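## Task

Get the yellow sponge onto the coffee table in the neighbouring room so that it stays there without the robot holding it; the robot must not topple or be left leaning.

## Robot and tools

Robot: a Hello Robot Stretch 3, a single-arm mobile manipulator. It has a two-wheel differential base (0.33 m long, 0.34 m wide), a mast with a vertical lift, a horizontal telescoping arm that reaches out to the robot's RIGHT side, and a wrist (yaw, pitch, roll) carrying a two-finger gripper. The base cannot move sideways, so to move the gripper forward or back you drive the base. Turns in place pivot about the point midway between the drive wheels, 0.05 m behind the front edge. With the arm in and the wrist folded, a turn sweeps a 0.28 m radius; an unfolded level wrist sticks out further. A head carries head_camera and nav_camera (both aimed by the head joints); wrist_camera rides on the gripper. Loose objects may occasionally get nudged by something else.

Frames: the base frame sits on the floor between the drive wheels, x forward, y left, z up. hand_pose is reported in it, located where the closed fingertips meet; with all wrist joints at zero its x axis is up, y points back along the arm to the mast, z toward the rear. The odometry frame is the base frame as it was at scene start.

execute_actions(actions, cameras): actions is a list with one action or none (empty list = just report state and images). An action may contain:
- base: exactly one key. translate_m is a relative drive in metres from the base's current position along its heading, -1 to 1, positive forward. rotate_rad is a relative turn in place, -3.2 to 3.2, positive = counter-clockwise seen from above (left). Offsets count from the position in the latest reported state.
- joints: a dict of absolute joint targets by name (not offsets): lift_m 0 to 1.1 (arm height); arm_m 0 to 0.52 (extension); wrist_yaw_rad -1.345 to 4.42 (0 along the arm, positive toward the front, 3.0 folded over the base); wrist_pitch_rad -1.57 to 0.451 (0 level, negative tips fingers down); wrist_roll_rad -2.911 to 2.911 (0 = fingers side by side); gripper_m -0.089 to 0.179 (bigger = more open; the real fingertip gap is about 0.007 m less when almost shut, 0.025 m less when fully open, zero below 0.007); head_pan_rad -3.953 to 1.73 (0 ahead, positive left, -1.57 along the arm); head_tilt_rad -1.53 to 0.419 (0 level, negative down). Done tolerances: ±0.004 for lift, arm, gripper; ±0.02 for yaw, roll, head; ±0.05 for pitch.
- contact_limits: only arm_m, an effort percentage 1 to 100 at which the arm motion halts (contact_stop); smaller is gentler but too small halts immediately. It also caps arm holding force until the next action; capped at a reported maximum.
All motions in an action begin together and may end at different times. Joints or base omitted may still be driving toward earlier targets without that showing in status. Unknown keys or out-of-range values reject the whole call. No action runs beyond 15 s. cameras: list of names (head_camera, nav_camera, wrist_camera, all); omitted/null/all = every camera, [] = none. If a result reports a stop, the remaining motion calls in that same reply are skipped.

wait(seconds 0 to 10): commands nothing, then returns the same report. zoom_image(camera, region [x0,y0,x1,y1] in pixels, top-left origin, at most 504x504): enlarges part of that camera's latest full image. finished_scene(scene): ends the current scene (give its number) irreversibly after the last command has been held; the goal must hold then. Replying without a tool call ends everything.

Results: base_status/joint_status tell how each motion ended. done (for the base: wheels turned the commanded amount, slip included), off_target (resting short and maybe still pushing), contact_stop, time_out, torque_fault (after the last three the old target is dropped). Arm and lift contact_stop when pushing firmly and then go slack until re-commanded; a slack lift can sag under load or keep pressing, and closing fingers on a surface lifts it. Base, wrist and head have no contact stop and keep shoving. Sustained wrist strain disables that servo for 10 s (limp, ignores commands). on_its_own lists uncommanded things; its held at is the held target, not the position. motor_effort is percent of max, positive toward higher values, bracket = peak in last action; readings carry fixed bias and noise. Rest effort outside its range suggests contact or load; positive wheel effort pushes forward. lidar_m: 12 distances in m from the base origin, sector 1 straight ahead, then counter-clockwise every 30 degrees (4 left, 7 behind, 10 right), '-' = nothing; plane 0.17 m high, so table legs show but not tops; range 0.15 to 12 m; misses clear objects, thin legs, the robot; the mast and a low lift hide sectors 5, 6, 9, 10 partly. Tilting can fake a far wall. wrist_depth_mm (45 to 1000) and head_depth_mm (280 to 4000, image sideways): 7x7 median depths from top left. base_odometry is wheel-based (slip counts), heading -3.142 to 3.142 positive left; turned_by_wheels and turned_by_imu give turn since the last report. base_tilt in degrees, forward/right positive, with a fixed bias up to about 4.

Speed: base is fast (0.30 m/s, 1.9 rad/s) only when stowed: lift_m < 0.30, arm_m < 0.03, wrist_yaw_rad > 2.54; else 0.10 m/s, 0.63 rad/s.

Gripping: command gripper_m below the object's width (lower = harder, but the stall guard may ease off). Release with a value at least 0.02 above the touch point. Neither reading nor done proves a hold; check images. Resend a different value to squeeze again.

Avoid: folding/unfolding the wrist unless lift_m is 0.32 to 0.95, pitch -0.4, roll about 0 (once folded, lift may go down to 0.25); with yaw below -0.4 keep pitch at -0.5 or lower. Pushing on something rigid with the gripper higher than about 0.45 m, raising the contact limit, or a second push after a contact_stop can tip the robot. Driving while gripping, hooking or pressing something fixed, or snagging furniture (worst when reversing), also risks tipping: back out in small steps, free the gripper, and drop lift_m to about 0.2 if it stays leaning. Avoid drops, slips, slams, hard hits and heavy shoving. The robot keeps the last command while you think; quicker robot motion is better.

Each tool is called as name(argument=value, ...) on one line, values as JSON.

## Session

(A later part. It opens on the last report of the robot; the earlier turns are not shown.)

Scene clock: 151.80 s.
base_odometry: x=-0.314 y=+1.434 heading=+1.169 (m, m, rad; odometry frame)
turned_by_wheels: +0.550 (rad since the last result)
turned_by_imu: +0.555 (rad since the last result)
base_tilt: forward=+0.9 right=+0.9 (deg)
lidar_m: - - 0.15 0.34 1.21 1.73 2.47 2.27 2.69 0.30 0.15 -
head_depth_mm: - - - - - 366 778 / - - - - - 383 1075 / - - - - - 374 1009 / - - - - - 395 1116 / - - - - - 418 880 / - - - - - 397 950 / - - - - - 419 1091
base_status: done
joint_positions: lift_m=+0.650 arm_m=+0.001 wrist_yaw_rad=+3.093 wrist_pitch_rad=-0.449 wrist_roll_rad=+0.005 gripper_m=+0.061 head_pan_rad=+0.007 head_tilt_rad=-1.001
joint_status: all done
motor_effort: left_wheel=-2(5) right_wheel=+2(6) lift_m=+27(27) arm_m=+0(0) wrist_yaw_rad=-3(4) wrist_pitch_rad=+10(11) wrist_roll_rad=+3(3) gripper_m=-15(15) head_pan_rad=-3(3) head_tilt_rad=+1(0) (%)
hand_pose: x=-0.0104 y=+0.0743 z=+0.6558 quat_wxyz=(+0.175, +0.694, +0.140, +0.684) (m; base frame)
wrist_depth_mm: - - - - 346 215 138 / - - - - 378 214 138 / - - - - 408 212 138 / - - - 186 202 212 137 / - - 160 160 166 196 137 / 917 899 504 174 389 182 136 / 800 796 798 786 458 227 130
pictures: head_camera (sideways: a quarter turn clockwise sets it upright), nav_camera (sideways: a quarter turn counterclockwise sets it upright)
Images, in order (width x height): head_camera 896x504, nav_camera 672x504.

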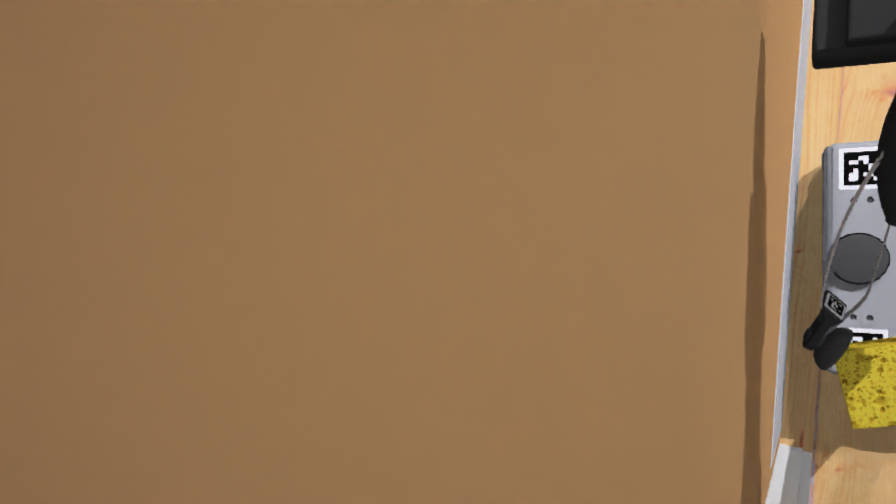

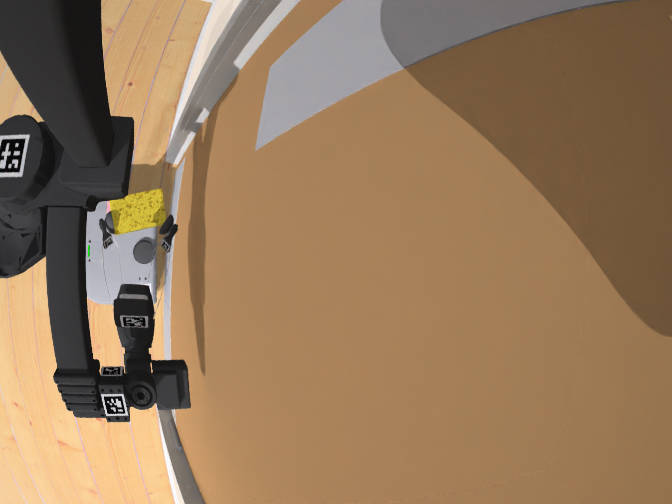

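execute_actions(actions=[{"base":{"translate_m":0.2}}], cameras=[])

execute_actions(actions=[{"base":{"rotate_rad":0.2}}], cameras=[])

execute_actions(actions=[{"base":{"translate_m":0.15}}], cameras=["nav_camera"])

Scene clock: 156.03 s.
base_odometry: x=-0.236 y=+1.618 heading=+1.168 (m, m, rad; odometry frame)
turned_by_wheels: +0.000 (rad since the last result)
turned_by_imu: -0.244 (rad since the last result)
base_tilt: forward=+0.9 right=+0.9 (deg)
lidar_m: - - 0.15 0.23 0.34 1.41 2.63 2.40 2.91 0.20 0.15 -
head_depth_mm: - - - - - - - / - - - - - - 1080 / - - - - - - 500 / - - - - - - 598 / - - - - - - 521 / - - - - - - 523 / - - - - - - 1087
base_status: done
joint_positions: lift_m=+0.650 arm_m=+0.001 wrist_yaw_rad=+3.101 wrist_pitch_rad=-0.452 wrist_roll_rad=+0.005 gripper_m=+0.061 head_pan_rad=+0.007 head_tilt_rad=-1.003
joint_status: not commanded
on_its_own: wrist_yaw_rad is at rest, and its effort (-13) is outside its rest range (-12 to +12)
motor_effort: left_wheel=+3(54) right_wheel=+17(45) lift_m=+28(28) arm_m=+0(1) wrist_yaw_rad=-13(24) wrist_pitch_rad=+11(11) wrist_roll_rad=+3(3) gripper_m=-16(17) head_pan_rad=-3(6) head_tilt_rad=+2(7) (%)
hand_pose: x=-0.0122 y=+0.0740 z=+0.6552 quat_wxyz=(+0.173, +0.694, +0.144, +0.684) (m; base frame)
wrist_depth_mm: - - - - 294 139 92 / - - - - 295 141 92 / - - - - 295 140 92 / - - 468 186 201 140 92 / - - 155 160 166 130 92 / 889 899 171 174 262 122 92 / 795 786 782 785 300 153 88
pictures: none
No camera images: the call's "cameras" was empty. Leave "cameras" out to get every camera's image.

Scene clock: 157.23 s.
base_odometry: x=-0.236 y=+1.618 heading=+1.367 (m, m, rad; odometry frame)
turned_by_wheels: +0.199 (rad since the last result)
turned_by_imu: +0.099 (rad since the last result)
base_tilt: forward=+0.9 right=+0.8 (deg)
lidar_m: - - 0.15 0.34 0.35 1.52 2.62 2.39 2.80 0.19 0.15 -
head_depth_mm: - - - - - - 369 / - - - - - - 1050 / - - - - - - 534 / - - - - - - 719 / - - - - - 340 595 / - - - - - 369 718 / - - - - - 412 1105
base_status: rotate_rad off_target (by the wheels' count: +0.1989 of +0.2000)
joint_positions: lift_m=+0.650 arm_m=+0.001 wrist_yaw_rad=+3.064 wrist_pitch_rad=-0.445 wrist_roll_rad=+0.005 gripper_m=+0.061 head_pan_rad=+0.006 head_tilt_rad=-1.001
joint_status: not commanded
on_its_own: right_wheel is at rest, and its effort (+30) is outside its rest range (-18 to +18); wrist_yaw_rad is at rest, and its effort (+32) is outside its rest range (-12 to +12)
motor_effort: left_wheel=-4(7) right_wheel=+30(43) lift_m=+28(28) arm_m=+1(0) wrist_yaw_rad=+32(32) wrist_pitch_rad=+9(11) wrist_roll_rad=+3(2) gripper_m=-16(16) head_pan_rad=-2(2) head_tilt_rad=+1(2) (%)
hand_pose: x=-0.0040 y=+0.0744 z=+0.6566 quat_wxyz=(+0.184, +0.697, +0.129, +0.682) (m; base frame)
wrist_depth_mm: - - 342 360 - 179 112 / - - - 396 - 177 111 / - - - 449 420 175 110 / - - 191 187 202 172 109 / - - 160 159 166 158 109 / 903 892 170 173 327 146 108 / 786 801 785 775 382 181 102
pictures: none
No camera images: the call's "cameras" was empty. Leave "cameras" out to get every camera's image.

Scene clock: 159.77 s.
base_odometry: x=-0.205 y=+1.765 heading=+1.367 (m, m, rad; odometry frame)
turned_by_wheels: +0.000 (rad since the last result)
turned_by_imu: -0.260 (rad since the last result)
base_tilt: forward=+1.0 right=+0.9 (deg)
lidar_m: - - 0.15 0.23 0.38 0.40 2.09 2.47 3.03 0.20 0.15 -
head_depth_mm: - - - - - - - / - - - - - - 1095 / - - - - - - - / - - - - - - - / - - - - - - 537 / - - - - - - 529 / - - - - - - 1071
base_status: done
joint_positions: lift_m=+0.650 arm_m=+0.001 wrist_yaw_rad=+3.103 wrist_pitch_rad=-0.452 wrist_roll_rad=+0.005 gripper_m=+0.061 head_pan_rad=+0.012 head_tilt_rad=-1.016
joint_status: not commanded
on_its_own: wrist_yaw_rad is at rest, and its effort (-16) is outside its rest range (-12 to +12)
motor_effort: left_wheel=+5(64) right_wheel=+13(44) lift_m=+28(29) arm_m=+1(0) wrist_yaw_rad=-16(32) wrist_pitch_rad=+11(12) wrist_roll_rad=+3(3) gripper_m=-18(17) head_pan_rad=-4(7) head_tilt_rad=+6(8) (%)
hand_pose: x=-0.0127 y=+0.0740 z=+0.6551 quat_wxyz=(+0.173, +0.693, +0.145, +0.684) (m; base frame)
wrist_depth_mm: 305 328 - - 290 139 92 / 341 353 - - 292 139 92 / - 386 429 - 293 140 92 / - 430 452 187 199 140 92 / - 510 157 160 166 130 92 / 917 903 170 174 297 122 92 / 783 798 755 785 300 152 88
pictures: nav_camera (sideways: a quarter turn counterclockwise sets it upright)
Images, in order (width x height): nav_camera 672x504.

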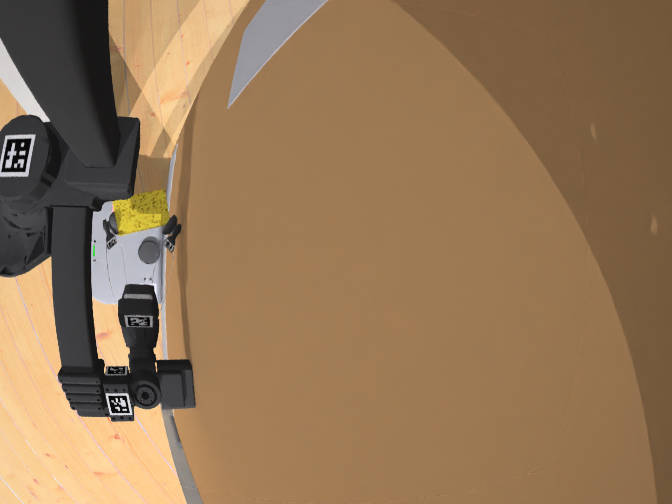

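execute_actions(actions=[{"base":{"translate_m":-0.2}}], cameras=[])

execute_actions(actions=[{"base":{"rotate_rad":0.3}}], cameras=[])

execute_actions(actions=[{"base":{"translate_m":-0.4}}], cameras=["head_camera"])

execute_actions(actions=[{"base":{"rotate_rad":3.14},"joints":{"head_pan_rad":-3.14,"lift_m":0.4,"head_tilt_rad":-0.9}}], cameras=["nav_camera","head_camera"])

Scene clock: 164.50 s.
base_odometry: x=-0.246 y=+1.569 heading=+1.367 (m, m, rad; odometry frame)
turned_by_wheels: +0.000 (rad since the last result)
turned_by_imu: +0.001 (rad since the last result)
base_tilt: forward=+1.0 right=+0.9 (deg)
lidar_m: - - 0.15 0.19 0.30 1.23 1.97 2.53 2.33 2.67 0.18 0.15
head_depth_mm: - - - - - 734 1137 / - - - - - 526 1107 / - - - - - 453 1128 / - - - - - 404 1115 / - - - - - 359 669 / - - - - - 332 526 / - - - - - - 685
base_status: done
joint_positions: lift_m=+0.650 arm_m=+0.001 wrist_yaw_rad=+3.093 wrist_pitch_rad=-0.449 wrist_roll_rad=+0.005 gripper_m=+0.061 head_pan_rad=+0.000 head_tilt_rad=-1.001
joint_status: not commanded
motor_effort: left_wheel=+3(6) right_wheel=+0(6) lift_m=+28(28) arm_m=+0(0) wrist_yaw_rad=-3(21) wrist_pitch_rad=+10(12) wrist_roll_rad=+2(2) gripper_m=-14(17) head_pan_rad=+0(5) head_tilt_rad=+0(6) (%)
hand_pose: x=-0.0105 y=+0.0743 z=+0.6557 quat_wxyz=(+0.175, +0.694, +0.140, +0.684) (m; base frame)
wrist_depth_mm: 912 982 - 319 220 146 110 / 954 - - 352 233 152 113 / - - - 394 247 158 116 / - - - 186 203 164 120 / - - 161 160 165 162 123 / 918 912 506 173 276 159 127 / 791 792 786 726 336 195 127
pictures: none
No camera images: the call's "cameras" was empty. Leave "cameras" out to get every camera's image.

Scene clock: 165.93 s.
base_odometry: x=-0.246 y=+1.569 heading=+1.667 (m, m, rad; odometry frame)
turned_by_wheels: +0.300 (rad since the last result)
turned_by_imu: +0.303 (rad since the last result)
base_tilt: forward=+0.8 right=+0.9 (deg)
lidar_m: - - 0.15 0.20 1.15 1.51 2.53 2.33 2.80 0.22 0.15 -
head_depth_mm: - - - - - - - / - - - - - - 1090 / - - - - - - 620 / - - - - - - 554 / - - - - - - 516 / - - - - - - 531 / - - - - - - 893
base_status: done
joint_positions: lift_m=+0.650 arm_m=+0.001 wrist_yaw_rad=+3.107 wrist_pitch_rad=-0.454 wrist_roll_rad=+0.006 gripper_m=+0.061 head_pan_rad=-0.008 head_tilt_rad=-1.002
joint_status: not commanded
on_its_own: wrist_yaw_rad is at rest, and its effort (-21) is outside its rest range (-12 to +12)
motor_effort: left_wheel=+8(7) right_wheel=+8(8) lift_m=+28(27) arm_m=+1(1) wrist_yaw_rad=-21(21) wrist_pitch_rad=+12(11) wrist_roll_rad=+2(3) gripper_m=-16(16) head_pan_rad=+3(4) head_tilt_rad=+2(1) (%)
hand_pose: x=-0.0137 y=+0.0737 z=+0.6547 quat_wxyz=(+0.172, +0.693, +0.147, +0.684) (m; base frame)
wrist_depth_mm: - - - 324 264 134 90 / - - - 359 267 136 90 / - - - 406 272 136 91 / - - - 186 194 137 91 / - - 158 160 166 130 92 / 919 909 169 175 288 121 92 / 799 785 794 755 292 152 91
pictures: none
No camera images: the call's "cameras" was empty. Leave "cameras" out to get every camera's image.

Scene clock: 171.17 s.
base_odometry: x=-0.208 y=+1.171 heading=+1.667 (m, m, rad; odometry frame)
turned_by_wheels: +0.000 (rad since the last result)
turned_by_imu: +0.001 (rad since the last result)
base_tilt: forward=+0.9 right=+0.9 (deg)
lidar_m: 0.44 0.45 0.55 1.10 1.13 1.50 2.13 1.99 2.81 1.87 0.65 0.46
head_depth_mm: 399 480 605 819 1256 1204 1134 / 396 476 600 810 1244 1205 1110 / 393 472 593 798 1221 1208 1137 / 391 469 589 790 1190 1199 1132 / 388 465 583 779 1174 1209 1127 / 386 463 580 772 1153 1206 1105 / 384 458 573 763 1014 1207 1105
base_status: done
joint_positions: lift_m=+0.650 arm_m=+0.001 wrist_yaw_rad=+3.093 wrist_pitch_rad=-0.449 wrist_roll_rad=+0.006 gripper_m=+0.061 head_pan_rad=-0.007 head_tilt_rad=-1.001
joint_status: not commanded
motor_effort: left_wheel=-1(5) right_wheel=+2(5) lift_m=+28(28) arm_m=+0(1) wrist_yaw_rad=-3(21) wrist_pitch_rad=+10(12) wrist_roll_rad=+2(2) gripper_m=-15(17) head_pan_rad=+3(3) head_tilt_rad=+1(0) (%)
hand_pose: x=-0.0105 y=+0.0743 z=+0.6557 quat_wxyz=(+0.175, +0.695, +0.140, +0.683) (m; base frame)
wrist_depth_mm: - - - - - 678 461 / - - - - - 690 470 / - - - - - 693 458 / - - - 187 202 718 469 / - - 161 160 165 684 508 / 924 915 505 172 869 623 536 / 806 791 780 780 781 758 510
pictures: head_camera (sideways: a quarter turn clockwise sets it upright)
Images, in order (width x height): head_camera 896x504.

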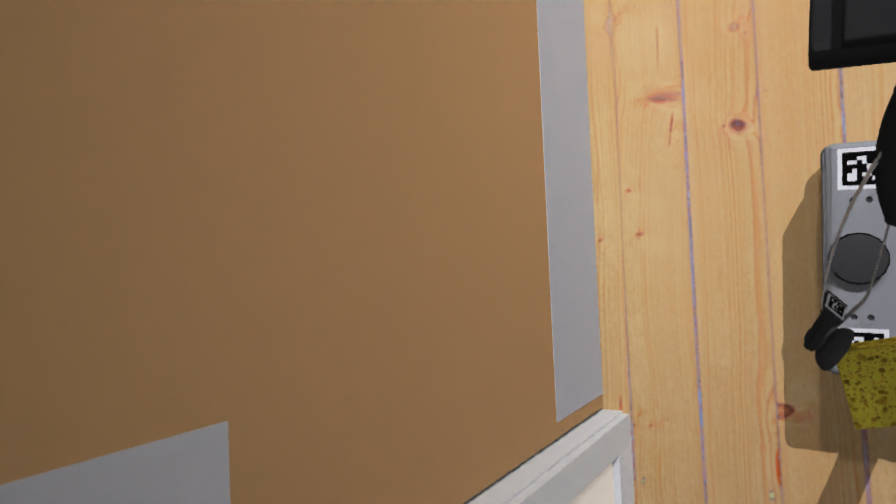

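Scene clock: 177.10 s.
base_odometry: x=-0.208 y=+1.171 heading=-1.477 (m, m, rad; odometry frame)
turned_by_wheels: +3.140 (rad since the last result)
turned_by_imu: +3.168 (rad since the last result)
base_tilt: forward=+0.9 right=+0.9 (deg)
lidar_m: 2.13 1.99 2.82 1.87 0.65 0.46 0.44 0.45 0.55 1.09 1.12 1.49
head_depth_mm: 385 454 553 711 983 1227 - / 383 451 550 702 970 1251 - / 382 449 546 696 966 - - / 381 446 544 692 956 1230 - / 379 444 539 689 943 1211 - / 377 442 537 682 936 1205 - / 375 440 533 681 882 1183 1126
base_status: done
joint_positions: lift_m=+0.400 arm_m=+0.001 wrist_yaw_rad=+3.091 wrist_pitch_rad=-0.447 wrist_roll_rad=+0.006 gripper_m=+0.061 head_pan_rad=-3.133 head_tilt_rad=-0.902
joint_status: all done
motor_effort: left_wheel=-2(5) right_wheel=+3(5) lift_m=+24(23) arm_m=+0(1) wrist_yaw_rad=+0(3) wrist_pitch_rad=+10(10) wrist_roll_rad=+2(2) gripper_m=-15(16) head_pan_rad=-3(36) head_tilt_rad=+2(8) (%)
hand_pose: x=-0.0100 y=+0.0745 z=+0.4063 quat_wxyz=(+0.175, +0.695, +0.139, +0.683) (m; base frame)
wrist_depth_mm: 542 754 - - - - - / 530 736 - - - - - / 528 762 - - - - - / 523 764 798 186 198 824 814 / 518 695 160 160 165 684 685 / 505 610 378 173 583 590 587 / 497 547 - - 525 526 522
pictures: head_camera (sideways: a quarter turn clockwise sets it upright), nav_camera (sideways: a quarter turn counterclockwise sets it upright)
Images, in order (width x height): head_camera 896x504, nav_camera 672x504.

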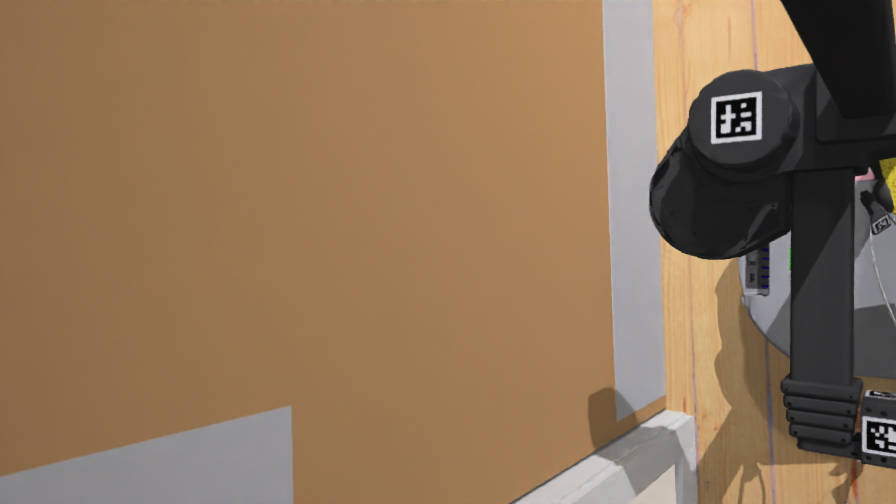

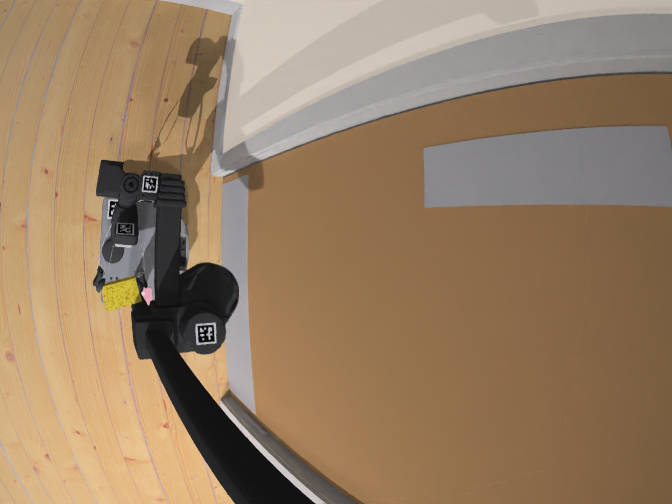

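execute_actions(actions=[{"base":{"translate_m":0.3}}], cameras=[])

execute_actions(actions=[{"base":{"rotate_rad":-0.35}}], cameras=[])

execute_actions(actions=[{"base":{"translate_m":-0.3}}], cameras=[])

execute_actions(actions=[{"base":{"rotate_rad":0.32}}], cameras=[])

execute_actions(actions=[{"base":{"translate_m":-0.3}}], cameras=["head_camera","nav_camera"])

Scene clock: 182.47 s.
base_odometry: x=-0.179 y=+0.872 heading=-1.477 (m, m, rad; odometry frame)
turned_by_wheels: +0.000 (rad since the last result)
turned_by_imu: +0.001 (rad since the last result)
base_tilt: forward=+0.9 right=+0.9 (deg)
lidar_m: 1.83 1.75 2.50 2.68 1.05 0.78 0.74 0.74 0.96 1.08 1.11 1.48
head_depth_mm: 672 797 970 1230 1381 1238 - / 669 788 959 1223 1386 1276 - / 667 787 952 1225 1384 - - / 666 780 947 1210 1390 1270 - / 663 776 939 1204 1391 1233 - / 657 776 943 1188 1367 1237 - / 657 769 911 1108 1364 1231 1133
base_status: done
joint_positions: lift_m=+0.400 arm_m=+0.001 wrist_yaw_rad=+3.091 wrist_pitch_rad=-0.447 wrist_roll_rad=+0.006 gripper_m=+0.061 head_pan_rad=-3.133 head_tilt_rad=-0.902
joint_status: not commanded
motor_effort: left_wheel=-2(3) right_wheel=+2(5) lift_m=+24(24) arm_m=+0(0) wrist_yaw_rad=-1(0) wrist_pitch_rad=+9(9) wrist_roll_rad=+2(2) gripper_m=-16(15) head_pan_rad=-2(2) head_tilt_rad=+1(1) (%)
hand_pose: x=-0.0100 y=+0.0745 z=+0.4064 quat_wxyz=(+0.175, +0.695, +0.139, +0.683) (m; base frame)
wrist_depth_mm: 897 - - - - - - / 880 - - - - - - / 868 - - - - - - / 837 874 794 185 198 817 841 / 721 733 160 160 165 697 686 / 617 611 372 173 581 593 583 / 539 550 - - 525 518 514
pictures: none
No camera images: the call's "cameras" was empty. Leave "cameras" out to get every camera's image.

Scene clock: 184.00 s.
base_odometry: x=-0.179 y=+0.872 heading=-1.827 (m, m, rad; odometry frame)
turned_by_wheels: -0.350 (rad since the last result)
turned_by_imu: -0.353 (rad since the last result)
base_tilt: forward=+0.9 right=+0.8 (deg)
lidar_m: 1.78 1.83 1.75 2.70 1.85 0.93 0.75 0.74 0.75 1.09 1.08 1.18
head_depth_mm: 827 985 1194 1535 1392 1238 - / 792 946 1174 1497 1391 1265 - / 756 897 1102 1430 1385 - - / 722 851 1033 1309 1379 1279 - / 694 813 975 1224 1385 1237 - / 666 771 920 1135 1353 1236 - / 642 741 877 1073 1321 1231 1128
base_status: done
joint_positions: lift_m=+0.400 arm_m=+0.001 wrist_yaw_rad=+3.091 wrist_pitch_rad=-0.447 wrist_roll_rad=+0.006 gripper_m=+0.061 head_pan_rad=-3.133 head_tilt_rad=-0.902
joint_status: not commanded
motor_effort: left_wheel=+3(7) right_wheel=-2(4) lift_m=+25(24) arm_m=+0(0) wrist_yaw_rad=-1(1) wrist_pitch_rad=+9(9) wrist_roll_rad=+2(2) gripper_m=-15(17) head_pan_rad=-3(2) head_tilt_rad=+2(0) (%)
hand_pose: x=-0.0100 y=+0.0745 z=+0.4064 quat_wxyz=(+0.175, +0.695, +0.139, +0.683) (m; base frame)
wrist_depth_mm: - - - - - - - / - - - - - - - / - - - - - - - / 876 868 790 185 197 833 818 / 726 706 161 159 165 698 691 / 617 617 372 174 585 592 591 / 536 545 - - 524 521 515
pictures: none
No camera images: the call's "cameras" was empty. Leave "cameras" out to get every camera's image.

Scene clock: 188.23 s.
base_odometry: x=-0.104 y=+1.162 heading=-1.826 (m, m, rad; odometry frame)
turned_by_wheels: +0.000 (rad since the last result)
turned_by_imu: +0.001 (rad since the last result)
base_tilt: forward=+1.0 right=+0.9 (deg)
lidar_m: 1.98 2.11 1.92 2.61 1.12 0.58 0.46 0.46 0.50 0.70 1.20 1.30
head_depth_mm: 504 607 766 1002 1333 1233 - / 478 573 716 950 1325 1286 - / 458 542 667 867 1240 - - / 438 516 625 802 1096 1276 - / 420 491 590 741 1003 1235 - / 404 469 558 692 909 1197 - / 389 448 530 647 838 1161 1132
base_status: done
joint_positions: lift_m=+0.400 arm_m=+0.001 wrist_yaw_rad=+3.091 wrist_pitch_rad=-0.447 wrist_roll_rad=+0.006 gripper_m=+0.061 head_pan_rad=-3.133 head_tilt_rad=-0.902
joint_status: not commanded
motor_effort: left_wheel=+3(6) right_wheel=-2(6) lift_m=+24(25) arm_m=+1(0) wrist_yaw_rad=-1(1) wrist_pitch_rad=+9(9) wrist_roll_rad=+2(2) gripper_m=-16(16) head_pan_rad=-2(2) head_tilt_rad=+2(0) (%)
hand_pose: x=-0.0100 y=+0.0745 z=+0.4064 quat_wxyz=(+0.175, +0.695, +0.139, +0.683) (m; base frame)
wrist_depth_mm: - - - - - - - / - - - - - - - / 914 - - - - - - / 810 865 794 185 197 834 819 / 705 722 160 160 165 702 684 / 608 614 372 174 583 602 591 / 538 549 - - 527 520 519
pictures: none
No camera images: the call's "cameras" was empty. Leave "cameras" out to get every camera's image.

Scene clock: 189.73 s.
base_odometry: x=-0.104 y=+1.162 heading=-1.507 (m, m, rad; odometry frame)
turned_by_wheels: +0.320 (rad since the last result)
turned_by_imu: +0.323 (rad since the last result)
base_tilt: forward=+0.9 right=+1.0 (deg)
lidar_m: 2.11 1.92 2.74 2.28 0.70 0.49 0.46 0.47 0.57 1.20 1.23 1.59
head_depth_mm: 412 485 595 764 1065 1240 - / 409 482 587 754 1047 1273 - / 405 477 581 746 1026 - - / 403 473 575 732 1014 1258 - / 400 470 570 725 994 1241 - / 397 466 564 716 978 1229 - / 394 462 559 705 954 1218 1127
base_status: done
joint_positions: lift_m=+0.400 arm_m=+0.001 wrist_yaw_rad=+3.091 wrist_pitch_rad=-0.447 wrist_roll_rad=+0.006 gripper_m=+0.061 head_pan_rad=-3.133 head_tilt_rad=-0.902
joint_status: not commanded
motor_effort: left_wheel=-2(6) right_wheel=+2(5) lift_m=+25(25) arm_m=-1(0) wrist_yaw_rad=+0(1) wrist_pitch_rad=+9(9) wrist_roll_rad=+2(2) gripper_m=-16(16) head_pan_rad=-2(3) head_tilt_rad=+1(1) (%)
hand_pose: x=-0.0100 y=+0.0745 z=+0.4064 quat_wxyz=(+0.175, +0.695, +0.139, +0.683) (m; base frame)
wrist_depth_mm: 543 855 - - - - - / 561 818 - - - - - / 580 813 - - - - - / 565 776 807 186 198 841 822 / 562 718 160 159 164 705 685 / 546 614 373 174 582 593 591 / 523 550 - - 529 512 519
pictures: none
No camera images: the call's "cameras" was empty. Leave "cameras" out to get every camera's image.

Scene clock: 193.80 s.
base_odometry: x=-0.123 y=+1.461 heading=-1.507 (m, m, rad; odometry frame)
turned_by_wheels: +0.000 (rad since the last result)
turned_by_imu: +0.003 (rad since the last result)
base_tilt: forward=+0.9 right=+1.0 (deg)
lidar_m: 2.41 2.18 2.71 0.60 0.34 0.28 0.28 0.30 0.43 0.42 1.25 1.62
head_depth_mm: - - 306 381 506 756 - / - - 313 392 528 699 - / - - 320 405 549 - - / - 289 328 418 574 825 - / - 291 337 431 599 962 - / - 295 346 446 627 1049 - / - 298 355 462 661 1144 1125
base_status: done
joint_positions: lift_m=+0.400 arm_m=+0.001 wrist_yaw_rad=+3.091 wrist_pitch_rad=-0.447 wrist_roll_rad=+0.006 gripper_m=+0.061 head_pan_rad=-3.134 head_tilt_rad=-0.898
joint_status: not commanded
motor_effort: left_wheel=-12(66) right_wheel=-5(53) lift_m=+26(26) arm_m=+0(0) wrist_yaw_rad=-1(1) wrist_pitch_rad=+9(10) wrist_roll_rad=+2(2) gripper_m=-16(15) head_pan_rad=-2(2) head_tilt_rad=-1(0) (%)
hand_pose: x=-0.0100 y=+0.0745 z=+0.4063 quat_wxyz=(+0.175, +0.695, +0.139, +0.683) (m; base frame)
wrist_depth_mm: 271 360 - - - - - / 276 372 - - - - - / 280 378 - - - - - / 283 381 506 186 197 831 820 / 288 387 159 160 165 703 683 / 291 373 348 173 580 589 583 / 292 356 - - 524 525 515
pictures: head_camera (sideways: a quarter turn clockwise sets it upright), nav_camera (sideways: a quarter turn counterclockwise sets it upright)
Images, in order (width x height): head_camera 896x504, nav_camera 672x504.

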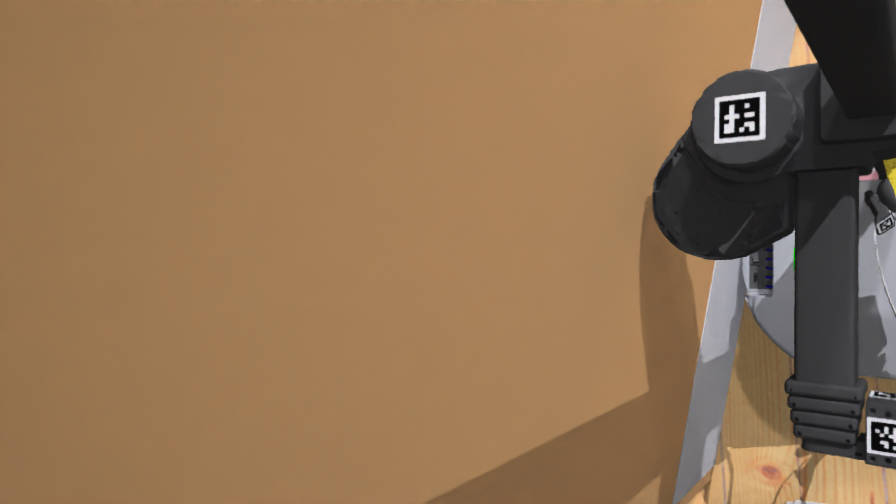

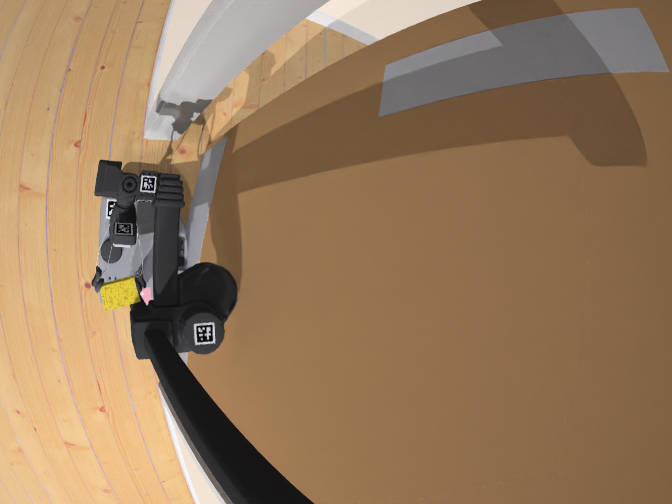

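Working with no yaw. Continue.

execute_actions(actions=[{"base":{"translate_m":-0.2}}], cameras=["nav_camera"])

execute_actions(actions=[{"base":{"translate_m":-0.2}}], cameras=["nav_camera"])

Scene clock: 197.93 s.
base_odometry: x=-0.136 y=+1.661 heading=-1.507 (m, m, rad; odometry frame)
turned_by_wheels: +0.000 (rad since the last result)
turned_by_imu: +0.001 (rad since the last result)
base_tilt: forward=+1.0 right=+0.9 (deg)
lidar_m: 2.61 2.36 2.70 0.36 0.27 0.26 0.28 0.39 1.31 0.42 0.43 1.64
head_depth_mm: - - 296 343 428 568 - / - - 310 377 482 601 - / - 293 336 416 550 - - / - 306 368 467 641 971 - / 290 330 408 533 773 1198 - / 301 361 456 619 962 1226 - / 324 398 515 740 1362 1226 1127
base_status: done
joint_positions: lift_m=+0.400 arm_m=+0.001 wrist_yaw_rad=+3.091 wrist_pitch_rad=-0.447 wrist_roll_rad=+0.006 gripper_m=+0.061 head_pan_rad=-3.134 head_tilt_rad=-0.898
joint_status: not commanded
motor_effort: left_wheel=-11(33) right_wheel=-7(18) lift_m=+25(26) arm_m=+1(0) wrist_yaw_rad=-1(0) wrist_pitch_rad=+9(9) wrist_roll_rad=+2(2) gripper_m=-17(15) head_pan_rad=-2(2) head_tilt_rad=+0(0) (%)
hand_pose: x=-0.0100 y=+0.0745 z=+0.4063 quat_wxyz=(+0.175, +0.695, +0.139, +0.683) (m; base frame)
wrist_depth_mm: 212 251 - 479 - - - / 222 267 - 526 - - - / 229 279 - 585 - - - / 241 299 347 186 198 832 820 / 253 316 160 159 165 686 695 / 266 321 294 174 581 592 593 / 277 319 - - 527 525 514
pictures: nav_camera (sideways: a quarter turn counterclockwise sets it upright)
Images, in order (width x height): nav_camera 672x504.

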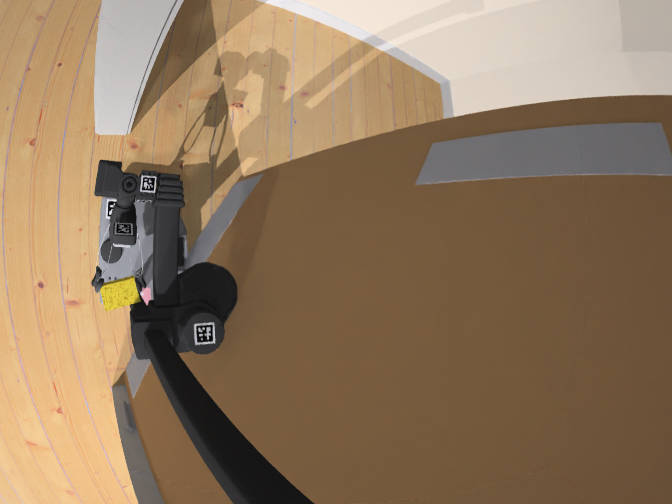

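Scene clock: 200.97 s.
base_odometry: x=-0.148 y=+1.860 heading=-1.507 (m, m, rad; odometry frame)
turned_by_wheels: +0.000 (rad since the last result)
turned_by_imu: +0.001 (rad since the last result)
base_tilt: forward=+0.9 right=+0.9 (deg)
lidar_m: 2.81 2.53 0.42 0.27 0.24 0.25 0.30 1.92 1.32 0.85 0.46 1.66
head_depth_mm: - - 301 347 412 508 - / - 297 339 401 491 584 - / 294 331 391 477 610 - - / 325 382 461 588 797 1197 - / 370 445 564 760 1323 1226 - / 435 581 1797 1579 1388 1239 - / 1803 2056 1850 1598 1391 1234 1129
base_status: done
joint_positions: lift_m=+0.400 arm_m=+0.001 wrist_yaw_rad=+3.091 wrist_pitch_rad=-0.447 wrist_roll_rad=+0.006 gripper_m=+0.061 head_pan_rad=-3.134 head_tilt_rad=-0.898
joint_status: not commanded
motor_effort: left_wheel=-9(32) right_wheel=-9(17) lift_m=+26(26) arm_m=+1(0) wrist_yaw_rad=-1(0) wrist_pitch_rad=+9(9) wrist_roll_rad=+2(2) gripper_m=-17(16) head_pan_rad=-2(2) head_tilt_rad=-1(1) (%)
hand_pose: x=-0.0100 y=+0.0745 z=+0.4063 quat_wxyz=(+0.175, +0.695, +0.139, +0.683) (m; base frame)
wrist_depth_mm: 194 218 - 319 415 - - / 204 235 - 354 471 - - / 218 251 - 394 540 - - / 232 271 300 186 198 840 825 / 250 295 160 160 165 705 691 / 271 312 278 174 587 593 587 / 292 330 - - 528 521 518
pictures: nav_camera (sideways: a quarter turn counterclockwise sets it upright)
Images, in order (width x height): nav_camera 672x504.

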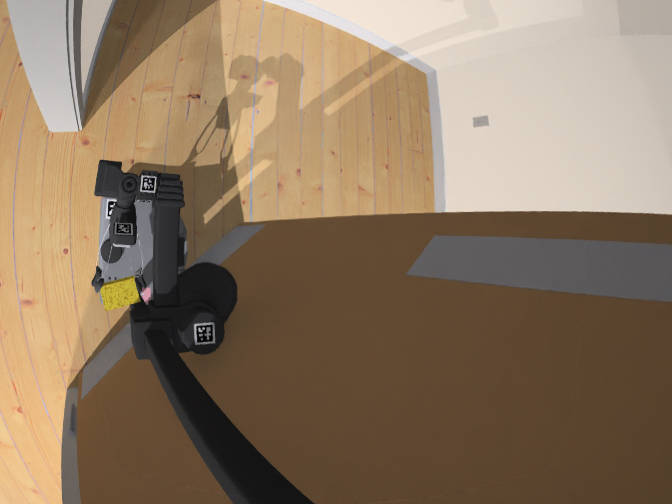

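execute_actions(actions=[{"base":{"translate_m":-0.3}}], cameras=["nav_camera"])

execute_actions(actions=[{"base":{"translate_m":-0.35}}], cameras=["nav_camera"])

Scene clock: 205.47 s.
base_odometry: x=-0.168 y=+2.160 heading=-1.507 (m, m, rad; odometry frame)
turned_by_wheels: +0.000 (rad since the last result)
turned_by_imu: +0.001 (rad since the last result)
base_tilt: forward=+0.9 right=+0.9 (deg)
lidar_m: 3.12 0.64 0.29 0.23 0.22 0.24 0.35 1.70 1.34 1.27 0.68 0.64
head_depth_mm: 288 303 332 371 425 491 - / 1491 360 401 459 536 594 - / 1570 1837 1862 1535 750 - - / 1555 1827 1862 1595 1396 1264 - / 1539 1819 1853 1583 1387 1237 - / 1523 1786 1835 1587 1389 1237 - / 1522 1790 1868 1589 1390 1241 1123
base_status: done
joint_positions: lift_m=+0.400 arm_m=+0.001 wrist_yaw_rad=+3.091 wrist_pitch_rad=-0.447 wrist_roll_rad=+0.006 gripper_m=+0.061 head_pan_rad=-3.134 head_tilt_rad=-0.898
joint_status: not commanded
motor_effort: left_wheel=-4(21) right_wheel=-7(16) lift_m=+25(26) arm_m=+1(0) wrist_yaw_rad=-1(1) wrist_pitch_rad=+9(9) wrist_roll_rad=+2(2) gripper_m=-16(15) head_pan_rad=-2(2) head_tilt_rad=-1(0) (%)
hand_pose: x=-0.0100 y=+0.0745 z=+0.4063 quat_wxyz=(+0.175, +0.695, +0.139, +0.683) (m; base frame)
wrist_depth_mm: 189 205 - 257 295 346 414 / 203 220 - 282 332 394 493 / 220 241 - 315 376 460 928 / 238 267 281 186 198 556 795 / 261 292 160 159 165 668 683 / 289 319 275 174 573 596 595 / 320 354 - - 519 521 523
pictures: nav_camera (sideways: a quarter turn counterclockwise sets it upright)
Images, in order (width x height): nav_camera 672x504.

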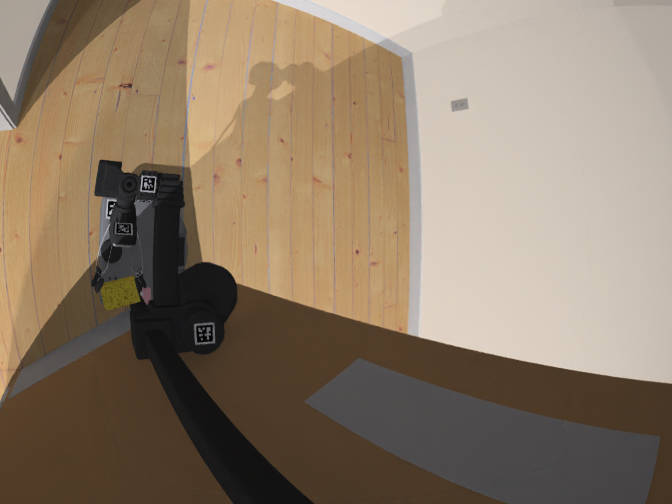

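Scene clock: 209.93 s.
base_odometry: x=-0.190 y=+2.509 heading=-1.507 (m, m, rad; odometry frame)
turned_by_wheels: +0.000 (rad since the last result)
turned_by_imu: +0.001 (rad since the last result)
base_tilt: forward=+1.0 right=+0.9 (deg)
lidar_m: 3.46 0.40 0.22 0.18 0.18 1.40 1.32 1.35 1.37 1.29 1.23 0.93
head_depth_mm: 1249 1468 1722 1581 1387 1237 - / 1240 1455 1730 1588 1395 1279 - / 1232 1443 1738 1585 1389 - - / 1215 1431 1716 1577 1387 1260 - / 1217 1413 1719 1581 1397 1235 - / 1207 1404 1706 1590 1395 1229 - / 1202 1401 1680 1590 1388 1233 1129
base_status: done
joint_positions: lift_m=+0.400 arm_m=+0.001 wrist_yaw_rad=+3.091 wrist_pitch_rad=-0.447 wrist_roll_rad=+0.006 gripper_m=+0.061 head_pan_rad=-3.134 head_tilt_rad=-0.898
joint_status: not commanded
motor_effort: left_wheel=+2(11) right_wheel=-1(13) lift_m=+26(26) arm_m=+0(0) wrist_yaw_rad=+0(1) wrist_pitch_rad=+9(9) wrist_roll_rad=+2(2) gripper_m=-16(15) head_pan_rad=-2(2) head_tilt_rad=-1(1) (%)
hand_pose: x=-0.0100 y=+0.0745 z=+0.4063 quat_wxyz=(+0.175, +0.695, +0.139, +0.683) (m; base frame)
wrist_depth_mm: - - - 208 229 255 288 / - - - 230 256 288 333 / - - - 256 289 331 387 / 889 862 794 186 198 391 475 / 718 719 160 159 165 484 596 / 623 611 371 174 470 587 597 / 544 546 - - 525 523 516
pictures: nav_camera (sideways: a quarter turn counterclockwise sets it upright)
Images, in order (width x height): nav_camera 672x504.

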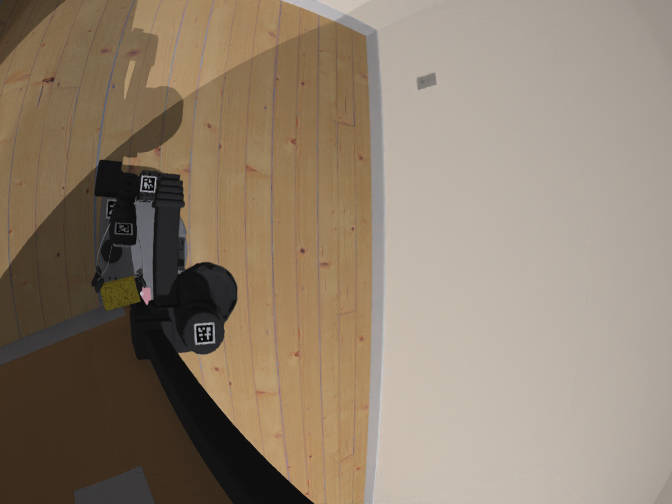

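execute_actions(actions=[{"base":{"translate_m":-0.45},"joints":{"head_pan_rad":1.6,"head_tilt_rad":-0.5}}], cameras=["nav_camera","head_camera"])

Scene clock: 216.17 s.
base_odometry: x=-0.219 y=+2.958 heading=-1.507 (m, m, rad; odometry frame)
turned_by_wheels: +0.000 (rad since the last result)
turned_by_imu: +0.002 (rad since the last result)
base_tilt: forward=+0.9 right=+1.0 (deg)
lidar_m: 1.40 1.33 1.67 1.79 1.33 0.92 0.87 0.89 1.16 1.32 1.36 1.35
head_depth_mm: 2131 2338 2598 2496 1901 1537 1276 / 2117 2298 2500 2216 1893 1514 1273 / 2105 2296 2430 2280 1912 1515 1279 / 2085 2295 2403 2273 1886 1532 1265 / 2098 2275 2383 2286 1871 1522 1281 / 2065 2262 2460 2289 1888 1521 1268 / 2069 2231 2464 2484 1869 1545 1299
base_status: done
joint_positions: lift_m=+0.400 arm_m=+0.001 wrist_yaw_rad=+3.091 wrist_pitch_rad=-0.447 wrist_roll_rad=+0.006 gripper_m=+0.061 head_pan_rad=+1.593 head_tilt_rad=-0.506
joint_status: all done
motor_effort: left_wheel=+1(15) right_wheel=+1(5) lift_m=+25(26) arm_m=+0(0) wrist_yaw_rad=-1(1) wrist_pitch_rad=+9(9) wrist_roll_rad=+2(2) gripper_m=-15(16) head_pan_rad=+3(36) head_tilt_rad=+2(18) (%)
hand_pose: x=-0.0100 y=+0.0745 z=+0.4063 quat_wxyz=(+0.175, +0.695, +0.139, +0.683) (m; base frame)
wrist_depth_mm: - - - - - - - / - - - - - - - / - - - - - - - / 883 864 787 186 198 833 816 / 717 721 160 160 165 701 684 / 613 615 371 174 582 594 588 / 542 539 - - 527 522 512
pictures: head_camera (sideways: a quarter turn clockwise sets it upright), nav_camera (sideways: a quarter turn counterclockwise sets it upright)
Images, in order (width x height): head_camera 896x504, nav_camera 672x504.

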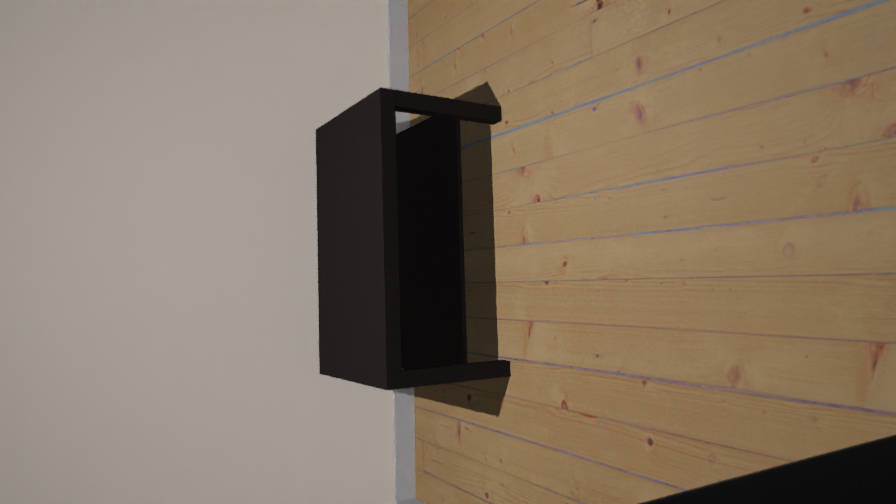

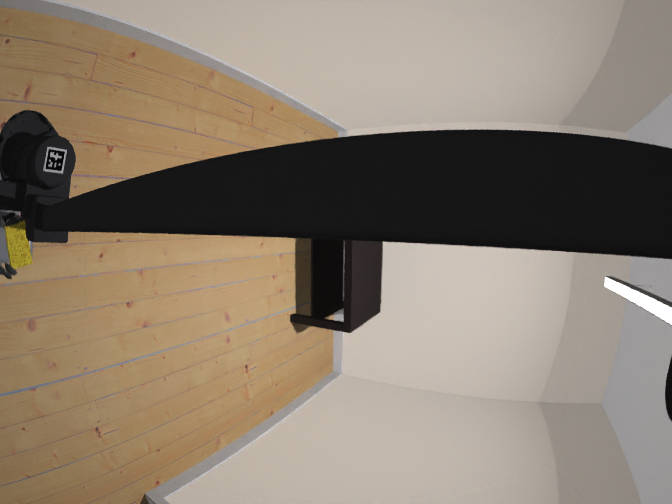

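execute_actions(actions=[{"base":{"rotate_rad":1.57},"joints":{"lift_m":0.7}}], cameras=[])

execute_actions(actions=[{"base":{"translate_m":1.0}}], cameras=[])

execute_actions(actions=[{"base":{"rotate_rad":1.57},"joints":{"head_pan_rad":-1.57,"head_tilt_rad":-0.9}}], cameras=["head_camera"])

Scene clock: 220.53 s.
base_odometry: x=-0.219 y=+2.958 heading=+0.063 (m, m, rad; odometry frame)
turned_by_wheels: +1.570 (rad since the last result)
turned_by_imu: +1.584 (rad since the last result)
base_tilt: forward=+1.0 right=+0.9 (deg)
lidar_m: 1.79 1.33 0.92 0.87 0.89 1.16 1.33 1.35 1.35 1.37 1.33 1.68
head_depth_mm: 726 795 883 986 1130 1323 1272 / 721 794 877 985 1124 1311 1268 / 719 786 873 974 1117 1297 1267 / 714 784 869 970 1106 1282 1279 / 709 778 863 969 1100 1270 1277 / 706 772 854 958 1092 1261 1278 / 703 769 854 948 1086 1239 1296
base_status: done
joint_positions: lift_m=+0.700 arm_m=+0.001 wrist_yaw_rad=+3.091 wrist_pitch_rad=-0.447 wrist_roll_rad=+0.006 gripper_m=+0.061 head_pan_rad=+1.593 head_tilt_rad=-0.506
joint_status: all done
motor_effort: left_wheel=-1(5) right_wheel=+2(5) lift_m=+32(32) arm_m=+0(1) wrist_yaw_rad=-1(1) wrist_pitch_rad=+9(9) wrist_roll_rad=+2(2) gripper_m=-15(16) head_pan_rad=+3(3) head_tilt_rad=+1(2) (%)
hand_pose: x=-0.0100 y=+0.0745 z=+0.7060 quat_wxyz=(+0.175, +0.695, +0.139, +0.683) (m; base frame)
wrist_depth_mm: 800 826 - 850 854 895 934 / 884 895 - 956 984 - - / 983 995 - - - - - / - - - 187 204 - - / - - 161 159 165 - - / 981 958 172 172 928 939 924 / 851 838 837 834 815 815 812
pictures: none
No camera images: the call's "cameras" was empty. Leave "cameras" out to get every camera's image.

Scene clock: 232.00 s.
base_odometry: x=+0.779 y=+3.021 heading=+0.063 (m, m, rad; odometry frame)
turned_by_wheels: +0.000 (rad since the last result)
turned_by_imu: +0.001 (rad since the last result)
base_tilt: forward=+0.9 right=+0.9 (deg)
lidar_m: 1.45 0.84 1.00 0.94 0.96 1.25 2.33 1.88 1.26 1.19 1.22 0.93
head_depth_mm: 783 865 954 1076 1222 1406 1273 / 780 857 955 1078 1217 1410 1273 / 778 847 946 1059 1209 1406 1268 / 775 849 945 1056 1201 1390 1262 / 770 840 934 1053 1196 1385 1272 / 765 839 929 1041 1177 1380 1266 / 761 836 921 1035 1178 1339 1301
base_status: done
joint_positions: lift_m=+0.700 arm_m=+0.001 wrist_yaw_rad=+3.091 wrist_pitch_rad=-0.447 wrist_roll_rad=+0.006 gripper_m=+0.061 head_pan_rad=+1.593 head_tilt_rad=-0.506
joint_status: not commanded
motor_effort: left_wheel=-2(4) right_wheel=+2(5) lift_m=+32(33) arm_m=+0(0) wrist_yaw_rad=-1(1) wrist_pitch_rad=+9(10) wrist_roll_rad=+2(2) gripper_m=-16(15) head_pan_rad=+3(3) head_tilt_rad=+2(2) (%)
hand_pose: x=-0.0100 y=+0.0745 z=+0.7060 quat_wxyz=(+0.175, +0.695, +0.139, +0.683) (m; base frame)
wrist_depth_mm: 864 884 - 920 964 991 - / 960 963 - - - - - / - - - - - - - / - - - 187 204 - - / - - 161 160 166 - - / 990 960 173 173 917 940 943 / 848 836 843 817 839 844 815
pictures: none
No camera images: the call's "cameras" was empty. Leave "cameras" out to get every camera's image.

Scene clock: 235.43 s.
base_odometry: x=+0.779 y=+3.021 heading=+1.633 (m, m, rad; odometry frame)
turned_by_wheels: +1.570 (rad since the last result)
turned_by_imu: +1.584 (rad since the last result)
base_tilt: forward=+0.9 right=+0.9 (deg)
lidar_m: 0.94 0.96 1.25 2.33 1.88 1.26 1.19 1.21 0.93 1.45 0.84 1.00
head_depth_mm: 1353 1525 1216 1442 1390 - - / 1351 1474 1211 1474 1387 - 1130 / 1338 1465 1217 1475 1404 - 1143 / 1336 1466 1214 1437 1392 - - / 1323 1433 1207 1432 1403 1236 1109 / 1315 1435 1207 1404 1387 1237 1117 / 1306 1477 1234 1283 1389 1238 1113
base_status: done
joint_positions: lift_m=+0.700 arm_m=+0.001 wrist_yaw_rad=+3.091 wrist_pitch_rad=-0.447 wrist_roll_rad=+0.006 gripper_m=+0.061 head_pan_rad=-1.563 head_tilt_rad=-0.889
joint_status: all done
motor_effort: left_wheel=-2(6) right_wheel=+2(5) lift_m=+32(32) arm_m=+1(0) wrist_yaw_rad=+0(1) wrist_pitch_rad=+9(10) wrist_roll_rad=+2(2) gripper_m=-16(15) head_pan_rad=-2(36) head_tilt_rad=-3(20) (%)
hand_pose: x=-0.0100 y=+0.0745 z=+0.7060 quat_wxyz=(+0.175, +0.695, +0.139, +0.683) (m; base frame)
wrist_depth_mm: - - - - - - - / - - - - - - - / - - - - - - - / - - - 187 204 - - / - - 161 159 165 - - / 991 951 172 172 929 934 925 / 836 854 845 819 823 814 822
pictures: head_camera (sideways: a quarter turn clockwise sets it upright)
Images, in order (width x height): head_camera 896x504.

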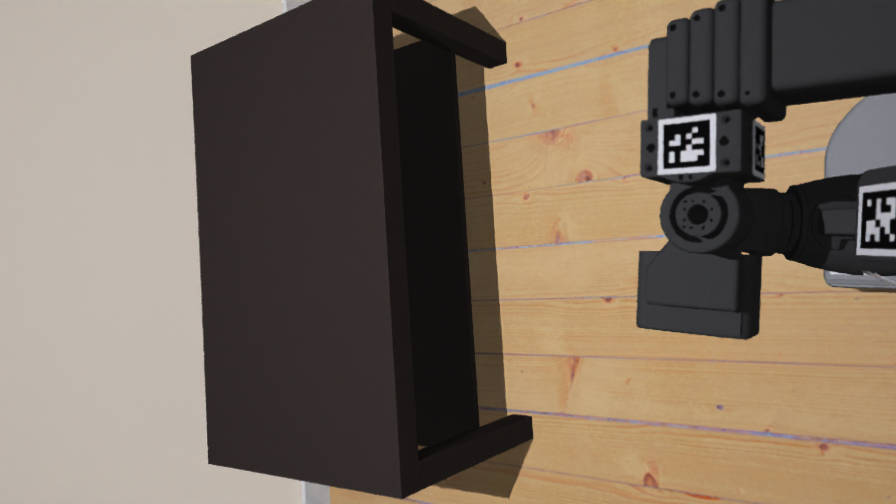

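execute_actions(actions=[{"joints":{"wrist_yaw_rad":0}}], cameras=[])

execute_actions(actions=[{"joints":{"arm_m":0.515,"lift_m":0.6}}], cameras=["head_camera","wrist_camera"])

Scene clock: 238.73 s.
base_odometry: x=+0.779 y=+3.021 heading=+1.633 (m, m, rad; odometry frame)
turned_by_wheels: +0.000 (rad since the last result)
turned_by_imu: +0.001 (rad since the last result)
base_tilt: forward=+1.0 right=+0.9 (deg)
lidar_m: 0.94 0.96 1.25 2.33 1.87 1.26 1.19 1.21 0.93 1.45 0.84 1.00
head_depth_mm: 1351 1534 1217 1433 1398 - - / 1344 1465 1206 1474 1401 - - / 1334 1469 1216 1448 1371 - - / 1332 1455 1210 1414 656 1224 1144 / 1322 1442 1203 1441 1394 1238 1108 / 1313 1425 1212 1403 1390 1238 1114 / 1305 1486 1247 1292 1387 1237 1108
base_status: not commanded
joint_positions: lift_m=+0.700 arm_m=+0.001 wrist_yaw_rad=+0.002 wrist_pitch_rad=-0.444 wrist_roll_rad=+0.006 gripper_m=+0.061 head_pan_rad=-1.563 head_tilt_rad=-0.889
joint_status: all done
motor_effort: left_wheel=-3(2) right_wheel=+3(2) lift_m=+32(32) arm_m=+1(0) wrist_yaw_rad=-3(5) wrist_pitch_rad=+8(9) wrist_roll_rad=+2(2) gripper_m=-17(16) head_pan_rad=-2(2) head_tilt_rad=-4(4) (%)
hand_pose: x=-0.0211 y=-0.3669 z=+0.7066 quat_wxyz=(+0.688, +0.156, -0.691, -0.156) (m; base frame)
wrist_depth_mm: - - - - - - - / - - - 990 992 - - / - - 761 756 756 746 - / - 732 673 187 203 792 - / - - 160 159 165 - - / 970 978 913 174 919 943 936 / 839 835 842 840 847 823 812
pictures: none
No camera images: the call's "cameras" was empty. Leave "cameras" out to get every camera's image.

Scene clock: 243.70 s.
base_odometry: x=+0.779 y=+3.021 heading=+1.633 (m, m, rad; odometry frame)
turned_by_wheels: +0.000 (rad since the last result)
turned_by_imu: +0.001 (rad since the last result)
base_tilt: forward=+0.9 right=+0.8 (deg)
lidar_m: 0.94 0.96 1.25 2.33 1.87 1.26 1.19 1.22 0.93 1.45 0.84 1.00
head_depth_mm: 1358 1509 1207 1442 1393 1238 1121 / 1342 1465 1213 1486 1427 - - / 1334 1468 - 1472 1406 1241 1152 / 1332 1457 1157 1438 1392 1243 1151 / 1320 1440 1210 1444 1396 1244 1118 / 1317 1432 1202 1408 1395 1234 1118 / 1314 1495 1234 1289 1394 1233 1113
base_status: not commanded
joint_positions: lift_m=+0.600 arm_m=+0.515 wrist_yaw_rad=+0.001 wrist_pitch_rad=-0.444 wrist_roll_rad=+0.006 gripper_m=+0.061 head_pan_rad=-1.563 head_tilt_rad=-0.889
joint_status: all done
motor_effort: left_wheel=-2(2) right_wheel=+2(2) lift_m=+25(26) arm_m=+3(6) wrist_yaw_rad=-1(3) wrist_pitch_rad=+8(8) wrist_roll_rad=+2(2) gripper_m=-16(16) head_pan_rad=-2(2) head_tilt_rad=-3(2) (%)
hand_pose: x=-0.0214 y=-0.8808 z=+0.6071 quat_wxyz=(+0.688, +0.156, -0.691, -0.156) (m; base frame)
wrist_depth_mm: 625 633 637 648 646 673 663 / 700 689 703 713 722 710 736 / 731 569 559 540 542 535 794 / 450 447 435 186 202 427 427 / 375 370 161 159 166 358 357 / 318 317 300 174 303 306 307 / 278 277 275 274 272 272 269
pictures: head_camera (sideways: a quarter turn clockwise sets it upright), wrist_camera
Images, in order (width x height): head_camera 896x504, wrist_camera 644x364.

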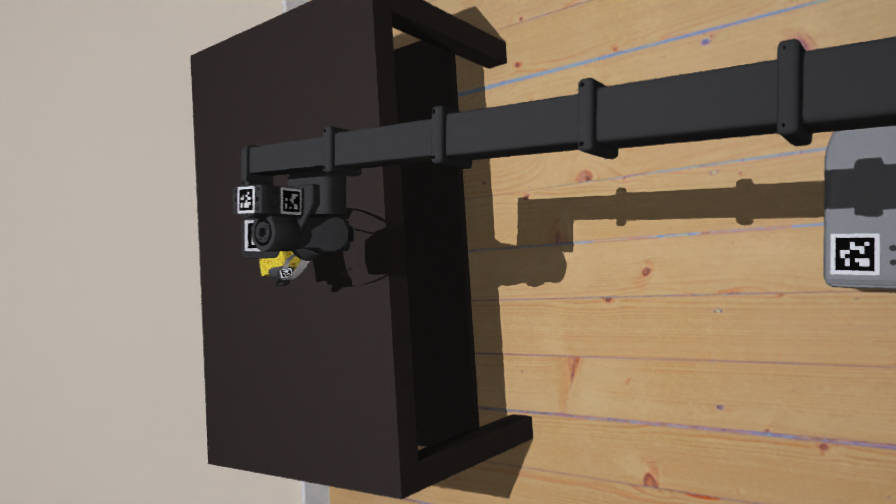

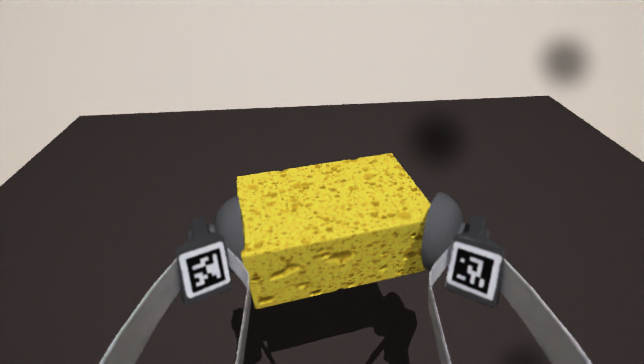

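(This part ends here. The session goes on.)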